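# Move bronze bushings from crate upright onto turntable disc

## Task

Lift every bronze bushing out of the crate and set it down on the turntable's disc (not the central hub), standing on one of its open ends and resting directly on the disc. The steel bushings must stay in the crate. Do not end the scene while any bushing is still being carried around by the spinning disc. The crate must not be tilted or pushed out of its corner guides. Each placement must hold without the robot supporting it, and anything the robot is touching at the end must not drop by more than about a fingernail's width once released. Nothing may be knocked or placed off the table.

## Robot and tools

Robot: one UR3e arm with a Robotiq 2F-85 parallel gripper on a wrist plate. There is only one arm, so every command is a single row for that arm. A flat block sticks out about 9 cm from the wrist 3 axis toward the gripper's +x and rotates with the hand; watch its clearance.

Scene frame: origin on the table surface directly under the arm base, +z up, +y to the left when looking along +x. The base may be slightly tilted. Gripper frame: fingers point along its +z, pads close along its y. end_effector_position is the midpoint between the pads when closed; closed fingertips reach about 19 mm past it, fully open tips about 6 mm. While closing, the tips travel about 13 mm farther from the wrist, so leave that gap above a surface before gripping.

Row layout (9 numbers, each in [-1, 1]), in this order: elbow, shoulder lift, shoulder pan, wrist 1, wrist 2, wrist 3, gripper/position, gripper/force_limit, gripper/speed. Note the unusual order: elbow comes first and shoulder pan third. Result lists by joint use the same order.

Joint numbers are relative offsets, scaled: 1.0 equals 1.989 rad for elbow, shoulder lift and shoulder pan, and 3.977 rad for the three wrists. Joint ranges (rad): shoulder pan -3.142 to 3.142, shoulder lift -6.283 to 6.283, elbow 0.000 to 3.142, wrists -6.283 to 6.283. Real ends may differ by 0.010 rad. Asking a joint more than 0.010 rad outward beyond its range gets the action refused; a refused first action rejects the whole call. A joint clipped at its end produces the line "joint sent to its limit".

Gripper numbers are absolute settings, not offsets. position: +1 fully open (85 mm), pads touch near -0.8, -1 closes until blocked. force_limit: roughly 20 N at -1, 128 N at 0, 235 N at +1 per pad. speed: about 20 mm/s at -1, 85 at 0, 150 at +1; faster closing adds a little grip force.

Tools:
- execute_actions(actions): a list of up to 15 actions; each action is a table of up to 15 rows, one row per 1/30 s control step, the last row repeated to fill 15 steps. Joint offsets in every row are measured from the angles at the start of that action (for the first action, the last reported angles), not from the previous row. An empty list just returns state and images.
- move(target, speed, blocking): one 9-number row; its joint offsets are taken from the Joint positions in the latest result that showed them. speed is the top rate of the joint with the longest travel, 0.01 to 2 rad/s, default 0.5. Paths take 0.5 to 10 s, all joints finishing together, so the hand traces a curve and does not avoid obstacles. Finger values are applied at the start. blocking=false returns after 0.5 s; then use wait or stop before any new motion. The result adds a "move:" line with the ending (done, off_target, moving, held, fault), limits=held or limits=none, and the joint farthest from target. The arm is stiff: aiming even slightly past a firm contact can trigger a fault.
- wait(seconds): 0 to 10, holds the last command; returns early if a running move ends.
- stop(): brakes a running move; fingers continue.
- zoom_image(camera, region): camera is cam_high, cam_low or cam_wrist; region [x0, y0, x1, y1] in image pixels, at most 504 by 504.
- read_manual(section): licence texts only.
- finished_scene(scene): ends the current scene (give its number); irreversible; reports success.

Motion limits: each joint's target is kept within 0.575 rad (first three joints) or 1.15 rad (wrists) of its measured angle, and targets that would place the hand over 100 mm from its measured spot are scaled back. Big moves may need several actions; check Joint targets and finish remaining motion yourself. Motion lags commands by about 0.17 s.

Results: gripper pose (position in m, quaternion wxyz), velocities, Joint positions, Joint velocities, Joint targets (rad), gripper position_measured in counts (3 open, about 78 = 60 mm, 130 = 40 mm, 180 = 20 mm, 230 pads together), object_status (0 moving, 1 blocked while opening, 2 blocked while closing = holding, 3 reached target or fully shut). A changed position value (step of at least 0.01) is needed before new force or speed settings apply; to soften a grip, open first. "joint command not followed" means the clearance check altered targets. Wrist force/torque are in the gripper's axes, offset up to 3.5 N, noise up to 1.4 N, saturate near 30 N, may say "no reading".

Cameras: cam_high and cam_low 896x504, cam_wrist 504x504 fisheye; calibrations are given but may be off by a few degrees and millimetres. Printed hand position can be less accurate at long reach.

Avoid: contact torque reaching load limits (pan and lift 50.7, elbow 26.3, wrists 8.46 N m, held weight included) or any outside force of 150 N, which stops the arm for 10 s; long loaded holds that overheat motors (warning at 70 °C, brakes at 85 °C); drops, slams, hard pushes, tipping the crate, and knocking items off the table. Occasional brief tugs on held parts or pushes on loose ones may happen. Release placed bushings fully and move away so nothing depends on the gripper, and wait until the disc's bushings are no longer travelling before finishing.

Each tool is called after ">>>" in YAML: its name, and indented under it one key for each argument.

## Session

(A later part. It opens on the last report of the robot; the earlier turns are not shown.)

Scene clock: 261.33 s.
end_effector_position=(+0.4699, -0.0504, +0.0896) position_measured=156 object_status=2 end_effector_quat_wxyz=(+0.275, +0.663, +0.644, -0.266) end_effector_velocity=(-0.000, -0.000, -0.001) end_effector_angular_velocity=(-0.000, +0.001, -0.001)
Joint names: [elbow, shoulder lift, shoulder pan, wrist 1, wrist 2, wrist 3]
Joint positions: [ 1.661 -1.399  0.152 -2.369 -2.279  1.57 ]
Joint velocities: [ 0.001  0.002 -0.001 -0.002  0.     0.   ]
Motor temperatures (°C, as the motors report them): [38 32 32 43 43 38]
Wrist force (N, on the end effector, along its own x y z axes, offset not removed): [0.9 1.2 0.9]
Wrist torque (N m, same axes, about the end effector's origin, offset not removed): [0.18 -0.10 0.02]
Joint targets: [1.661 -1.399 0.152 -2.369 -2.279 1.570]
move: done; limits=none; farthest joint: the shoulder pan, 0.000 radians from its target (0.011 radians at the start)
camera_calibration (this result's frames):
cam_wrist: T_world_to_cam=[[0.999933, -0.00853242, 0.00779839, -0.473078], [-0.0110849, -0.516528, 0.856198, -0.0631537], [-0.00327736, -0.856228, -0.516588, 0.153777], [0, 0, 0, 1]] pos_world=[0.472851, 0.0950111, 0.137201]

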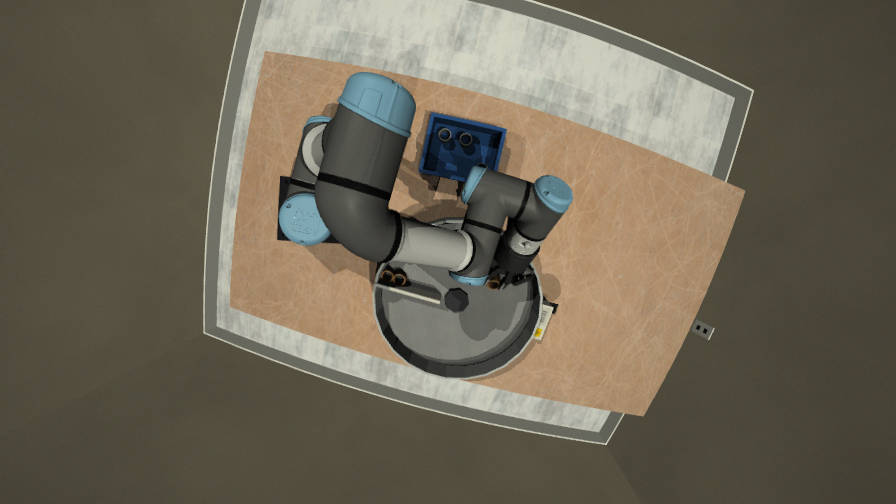

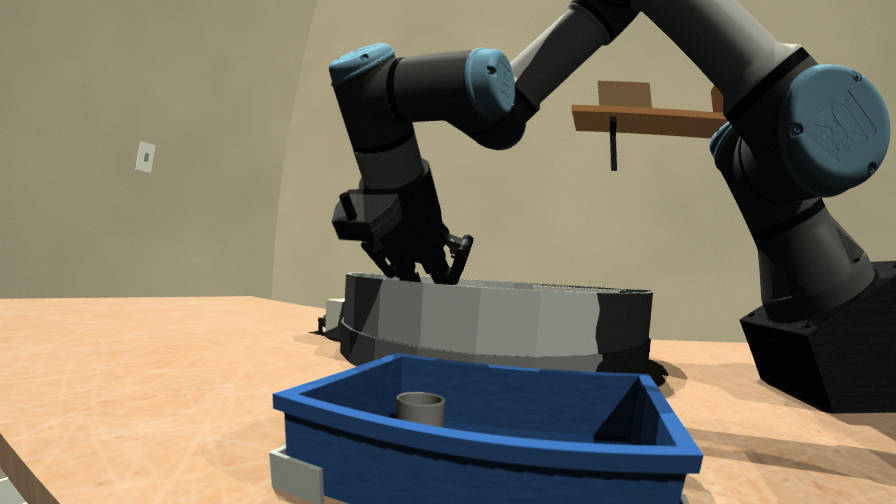

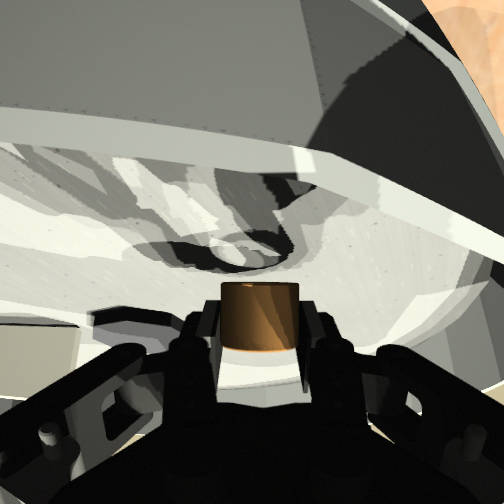

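Down 4 mm more, then release.

>>> move:
  target: [0.0023,0.0053,0.0005,-0.0036,-0.0002,0,-1,-0.2,0]
  speed: 0.04

>>> execute_actions:
  actions:
    - [[0,0,0,0,0,0,0.3,-0.5,0]]

>>> move:
  target: [-0.04,-0.1,-0.01,0.065,0.003,0,0.3,-0.5,0]
  speed: 0.5

>>> wait:
  seconds: 10

Scene clock: 265.80 s.
end_effector_position=(+0.4695, -0.0505, +0.0857) position_measured=156 object_status=2 end_effector_quat_wxyz=(+0.275, +0.662, +0.644, -0.267) end_effector_velocity=(-0.000, +0.000, -0.001) end_effector_angular_velocity=(+0.000, +0.000, +0.001)
Joint names: [elbow, shoulder lift, shoulder pan, wrist 1, wrist 2, wrist 3]
Joint positions: [ 1.665 -1.389  0.153 -2.383 -2.28   1.57 ]
Joint velocities: [ 0.001  0.001  0.001 -0.002 -0.    -0.   ]
Motor temperatures (°C, as the motors report them): [38 32 32 43 43 38]
Wrist force (N, on the end effector, along its own x y z axes, offset not removed): [0.3 0.9 0.4]
Wrist torque (N m, same axes, about the end effector's origin, offset not removed): [0.09 0.00 -0.01]
Joint targets: [1.665 -1.388 0.153 -2.383 -2.280 1.570]
move: done; limits=none; farthest joint: the shoulder pan, 0.000 radians from its target (0.001 radians at the start)
camera_calibration (this result's frames):
cam_wrist: T_world_to_cam=[[0.999946, -0.00775791, 0.00694955, -0.472528], [-0.00995717, -0.516294, 0.856354, -0.0604288], [-0.00305551, -0.856377, -0.516343, 0.151643], [0, 0, 0, 1]] pos_world=[0.472364, 0.0949983, 0.133332]

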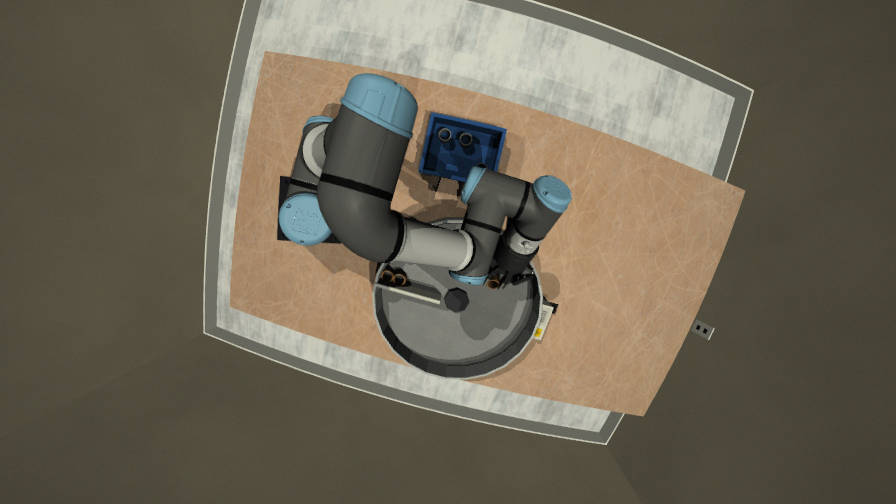

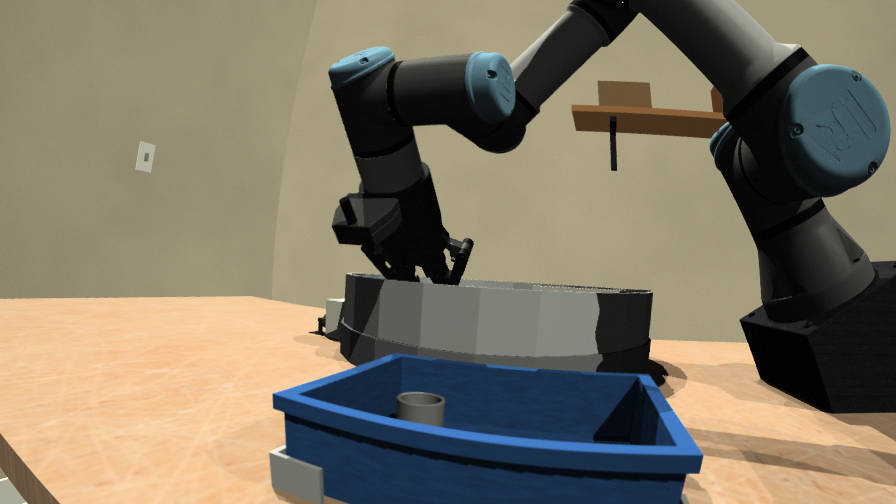

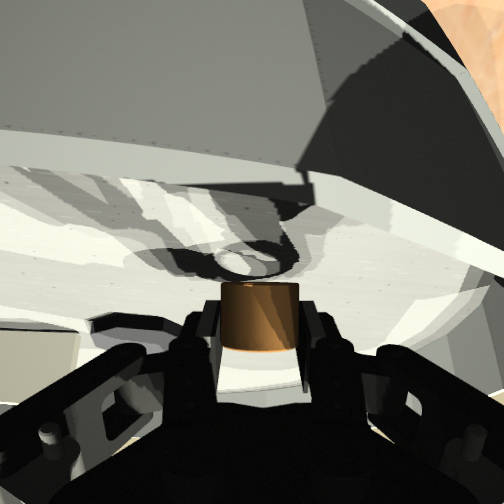

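Scene clock: 266.30 s.
end_effector_position=(+0.4695, -0.0505, +0.0857) position_measured=91 object_status=0 end_effector_quat_wxyz=(+0.275, +0.662, +0.644, -0.267) end_effector_velocity=(-0.000, +0.000, -0.000) end_effector_angular_velocity=(+0.001, +0.001, +0.001)
Joint names: [elbow, shoulder lift, shoulder pan, wrist 1, wrist 2, wrist 3]
Joint positions: [ 1.665 -1.389  0.153 -2.383 -2.28   1.57 ]
Joint velocities: [ 0.001  0.     0.001 -0.     0.    -0.   ]
Motor temperatures (°C, as the motors report them): [38 32 32 43 43 38]
Wrist force (N, on the end effector, along its own x y z axes, offset not removed): [0.5 2.2 -0.2]
Wrist torque (N m, same axes, about the end effector's origin, offset not removed): [0.29 -0.07 0.00]
Joint targets: [1.665 -1.389 0.153 -2.383 -2.280 1.570]
camera_calibration (this result's frames):
cam_wrist: T_world_to_cam=[[0.999946, -0.00775445, 0.00694256, -0.472524], [-0.00994933, -0.516274, 0.856365, -0.0604205], [-0.00305638, -0.856388, -0.516324, 0.151629], [0, 0, 0, 1]] pos_world=[0.472361, 0.0949952, 0.133312]

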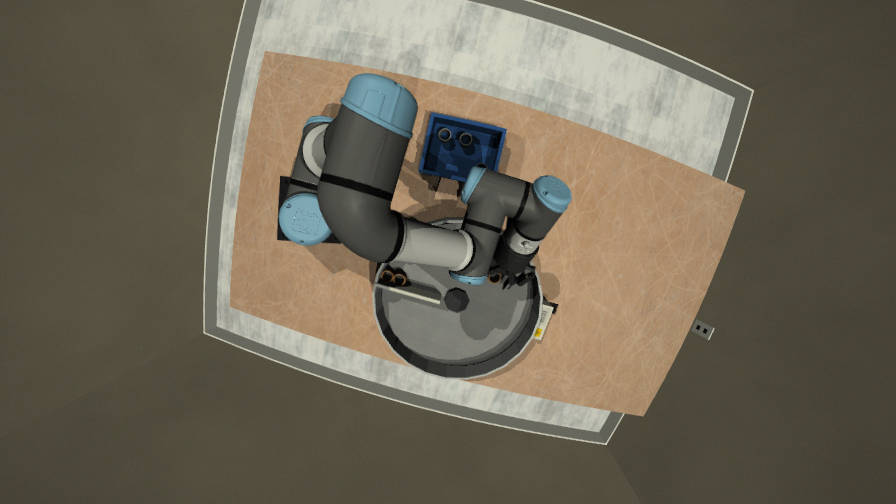

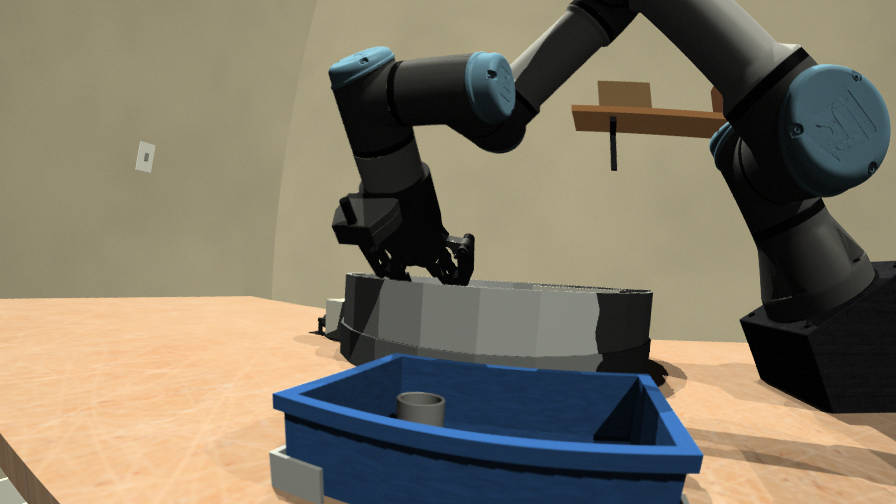

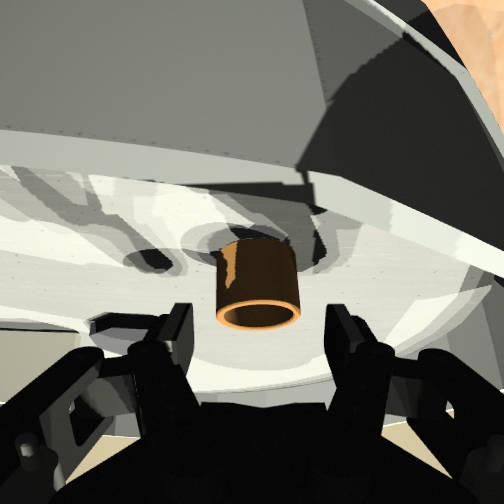

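Scene clock: 267.47 s.
end_effector_position=(+0.4686, -0.0500, +0.1603) position_measured=91 object_status=3 end_effector_quat_wxyz=(+0.280, +0.670, +0.636, -0.261) end_effector_velocity=(-0.000, -0.000, +0.001) end_effector_angular_velocity=(-0.000, +0.001, -0.001)
Joint names: [elbow, shoulder lift, shoulder pan, wrist 1, wrist 2, wrist 3]
Joint positions: [ 1.586 -1.587  0.133 -2.125 -2.268  1.57 ]
Joint velocities: [-0.    -0.002 -0.001  0.003  0.     0.   ]
Motor temperatures (°C, as the motors report them): [38 32 32 43 43 38]
Wrist force (N, on the end effector, along its own x y z axes, offset not removed): [1.0 1.3 0.4]
Wrist torque (N m, same axes, about the end effector's origin, offset not removed): [0.17 -0.23 0.04]
Joint targets: [1.586 -1.587 0.133 -2.125 -2.268 1.570]
move: done; limits=none; farthest joint: the shoulder lift, 0.001 radians from its target (0.199 radians at the start)
camera_calibration (this result's frames):
cam_wrist: T_world_to_cam=[[0.999339, -0.0230111, 0.0281407, -0.476082], [-0.0359886, -0.517229, 0.85509, -0.111662], [-0.00512138, -0.855537, -0.517716, 0.191746], [0, 0, 0, 1]] pos_world=[0.472731, 0.0953362, 0.208148]

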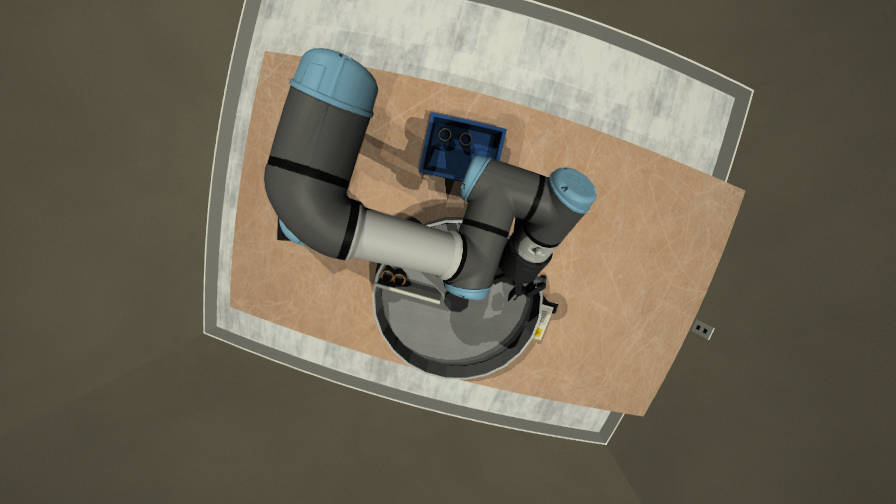

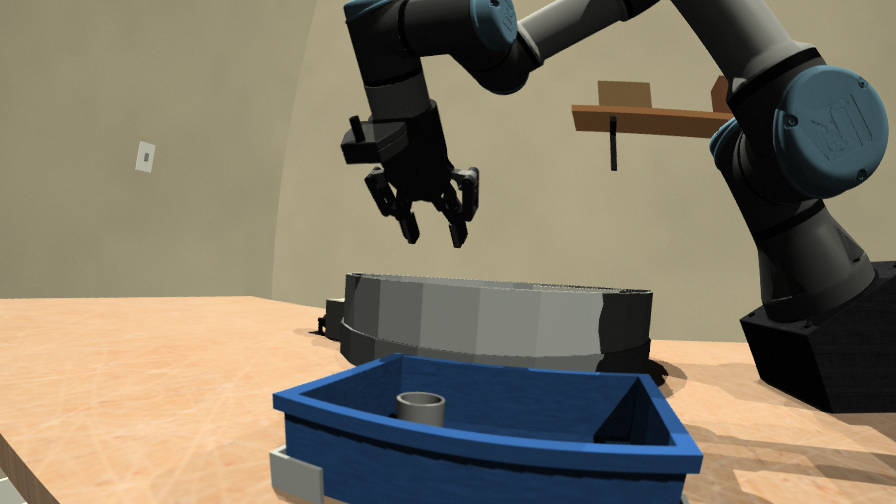

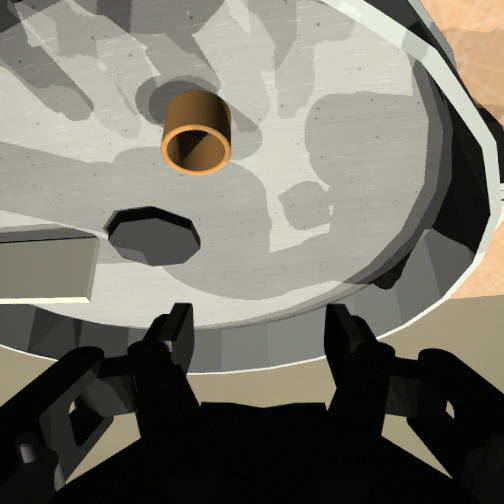

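Scene clock: 277.47 s.
end_effector_position=(+0.4686, -0.0500, +0.1603) position_measured=91 object_status=3 end_effector_quat_wxyz=(+0.280, +0.670, +0.636, -0.261) end_effector_velocity=(+0.000, -0.000, +0.000) end_effector_angular_velocity=(-0.000, -0.001, -0.000)
Joint names: [elbow, shoulder lift, shoulder pan, wrist 1, wrist 2, wrist 3]
Joint positions: [ 1.586 -1.587  0.133 -2.125 -2.268  1.57 ]
Joint velocities: [-0.001 -0.    -0.     0.    -0.     0.   ]
Motor temperatures (°C, as the motors report them): [38 32 32 43 43 38]
Wrist force (N, on the end effector, along its own x y z axes, offset not removed): [0.9 1.8 0.2]
Wrist torque (N m, same axes, about the end effector's origin, offset not removed): [0.25 -0.13 0.01]
Joint targets: [1.586 -1.587 0.133 -2.125 -2.268 1.570]
wait: 10.00 s; at rest by 0.17 s
camera_calibration (this result's frames):
cam_wrist: T_world_to_cam=[[0.999338, -0.0230228, 0.0281788, -0.476083], [-0.0360273, -0.517229, 0.855088, -0.111708], [-0.00511157, -0.855537, -0.517716, 0.191783], [0, 0, 0, 1]] pos_world=[0.472723, 0.0953383, 0.208225]

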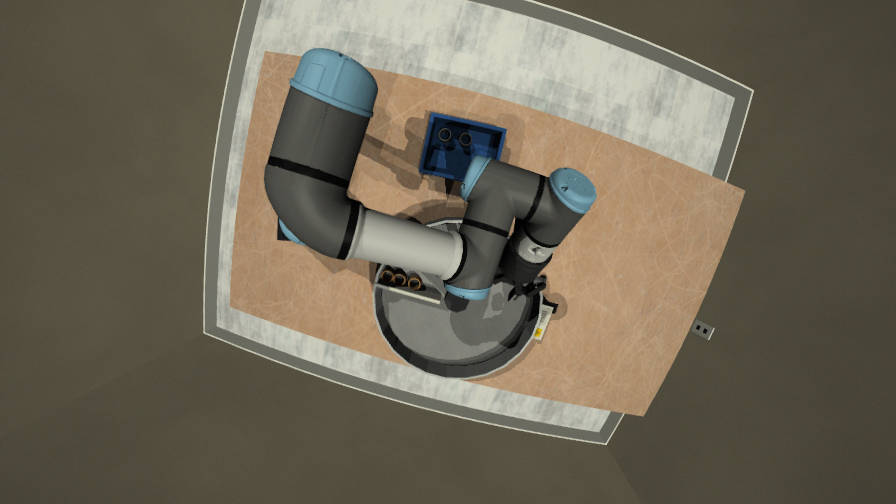

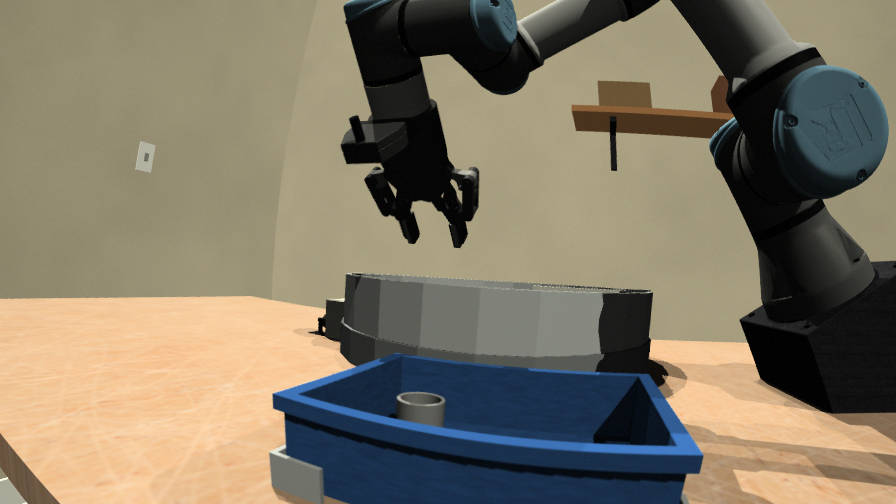

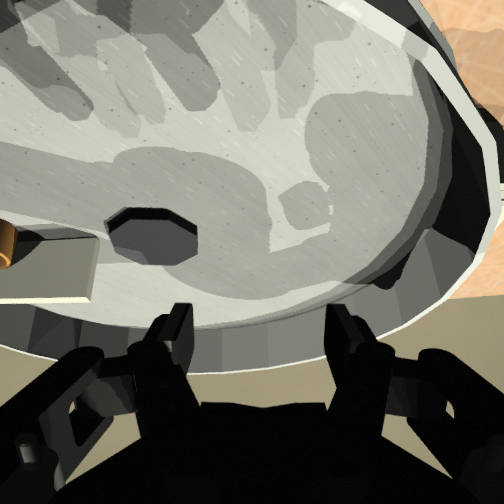

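It still slides along the bar; let it settle.

>>> wait:
  seconds: 10

>>> wait:
  seconds: 10

>>> zoom_image:
  camera: "cam_high"
  region: [360, 230, 480, 320]

Scene clock: 290.97 s.
end_effector_position=(+0.4686, -0.0500, +0.1603) position_measured=91 object_status=3 end_effector_quat_wxyz=(+0.280, +0.670, +0.636, -0.261) end_effector_velocity=(+0.000, +0.000, +0.000) end_effector_angular_velocity=(+0.000, -0.001, +0.001)
Joint names: [elbow, shoulder lift, shoulder pan, wrist 1, wrist 2, wrist 3]
Joint positions: [ 1.586 -1.587  0.133 -2.125 -2.268  1.57 ]
Joint velocities: [-0.001 -0.001  0.001  0.     0.    -0.   ]
Motor temperatures (°C, as the motors report them): [38 32 32 43 43 38]
Wrist force (N, on the end effector, along its own x y z axes, offset not removed): [0.9 1.1 0.2]
Wrist torque (N m, same axes, about the end effector's origin, offset not removed): [0.12 -0.13 0.07]
Joint targets: [1.586 -1.587 0.133 -2.125 -2.268 1.570]
wait: 10.00 s; at rest from the start
camera_calibration (this result's frames):
cam_wrist: T_world_to_cam=[[0.999338, -0.0230231, 0.0281791, -0.476083], [-0.0360277, -0.517229, 0.855088, -0.111708], [-0.0051118, -0.855537, -0.517716, 0.191783], [0, 0, 0, 1]] pos_world=[0.472723, 0.0953382, 0.208225]

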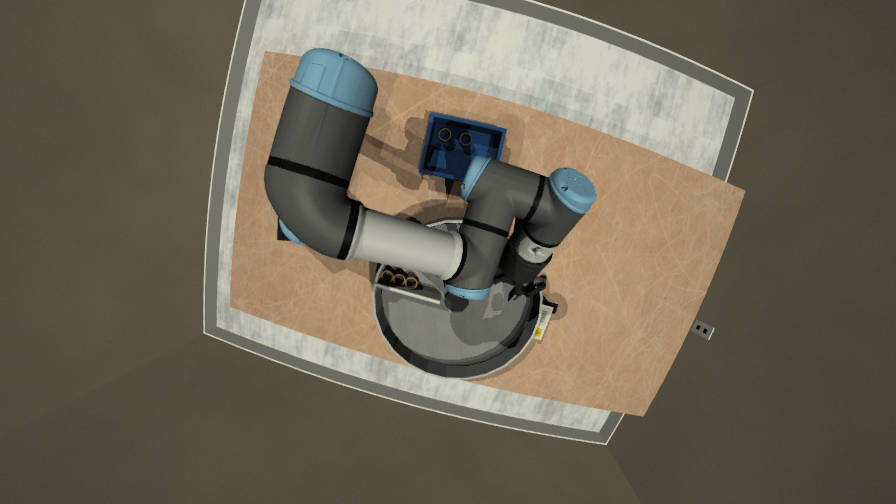

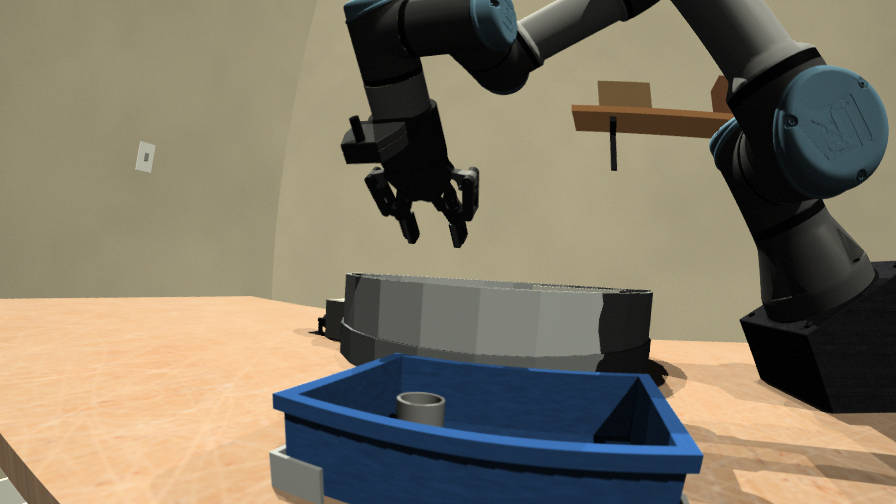

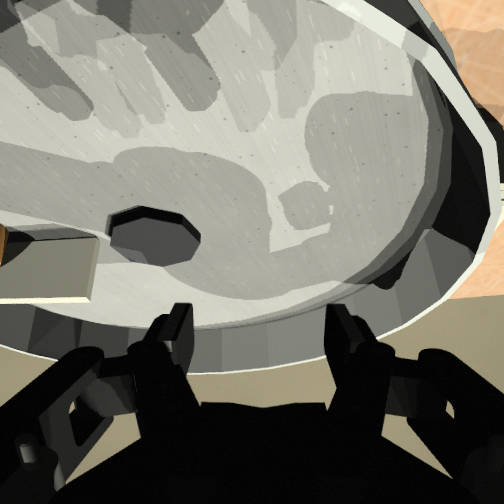

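Scene clock: 300.97 s.
end_effector_position=(+0.4686, -0.0500, +0.1603) position_measured=91 object_status=3 end_effector_quat_wxyz=(+0.280, +0.670, +0.636, -0.261) end_effector_velocity=(+0.000, +0.000, +0.000) end_effector_angular_velocity=(+0.001, -0.000, +0.001)
Joint names: [elbow, shoulder lift, shoulder pan, wrist 1, wrist 2, wrist 3]
Joint positions: [ 1.586 -1.587  0.133 -2.125 -2.268  1.57 ]
Joint velocities: [-0.    -0.     0.001  0.     0.    -0.   ]
Motor temperatures (°C, as the motors report them): [38 32 32 43 43 38]
Wrist force (N, on the end effector, along its own x y z axes, offset not removed): [0.8 1.5 0.8]
Wrist torque (N m, same axes, about the end effector's origin, offset not removed): [0.18 -0.15 -0.01]
Joint targets: [1.586 -1.587 0.133 -2.125 -2.268 1.570]
wait: 10.00 s; at rest by 0.17 s
camera_calibration (this result's frames):
cam_wrist: T_world_to_cam=[[0.999338, -0.023023, 0.0281786, -0.476083], [-0.0360272, -0.517229, 0.855088, -0.111708], [-0.00511184, -0.855537, -0.517716, 0.191783], [0, 0, 0, 1]] pos_world=[0.472723, 0.0953382, 0.208225]

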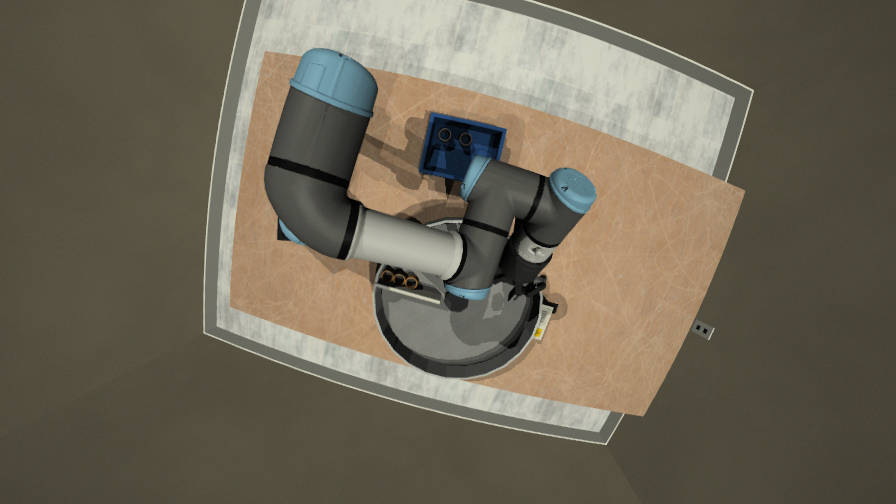

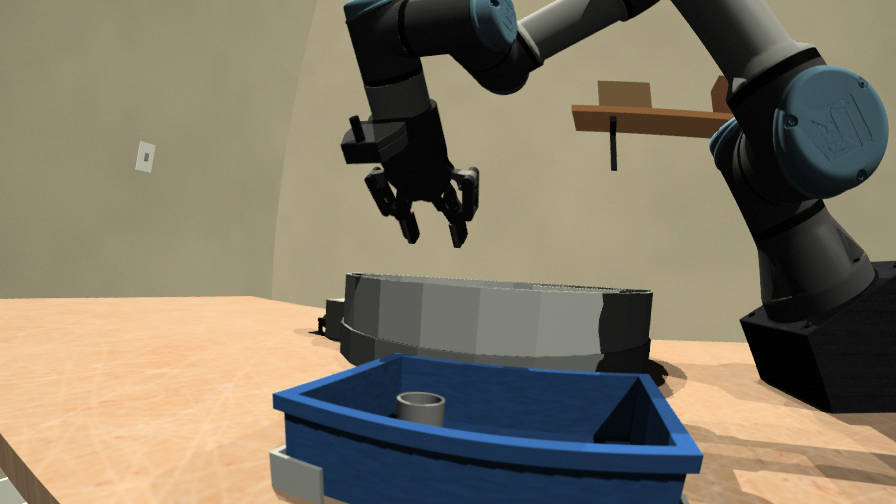

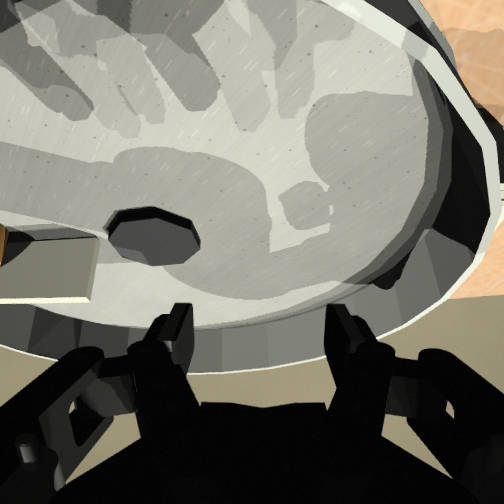

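Region (360, 230, 480, 320) of cam_high's 896x504 image, scaled by 4.200, with more detail than that image has; it fills the top 378 rows of this view, and the rest is white.

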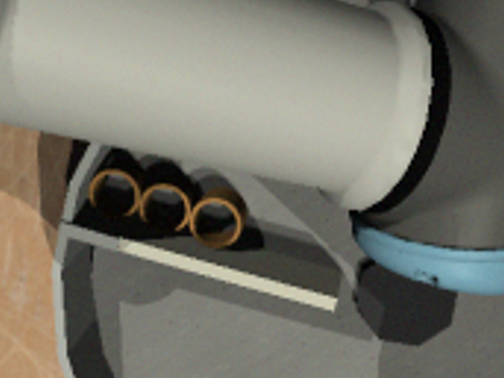

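>>> finished_scene:
  scene: 1

The scene is finished: the task was done.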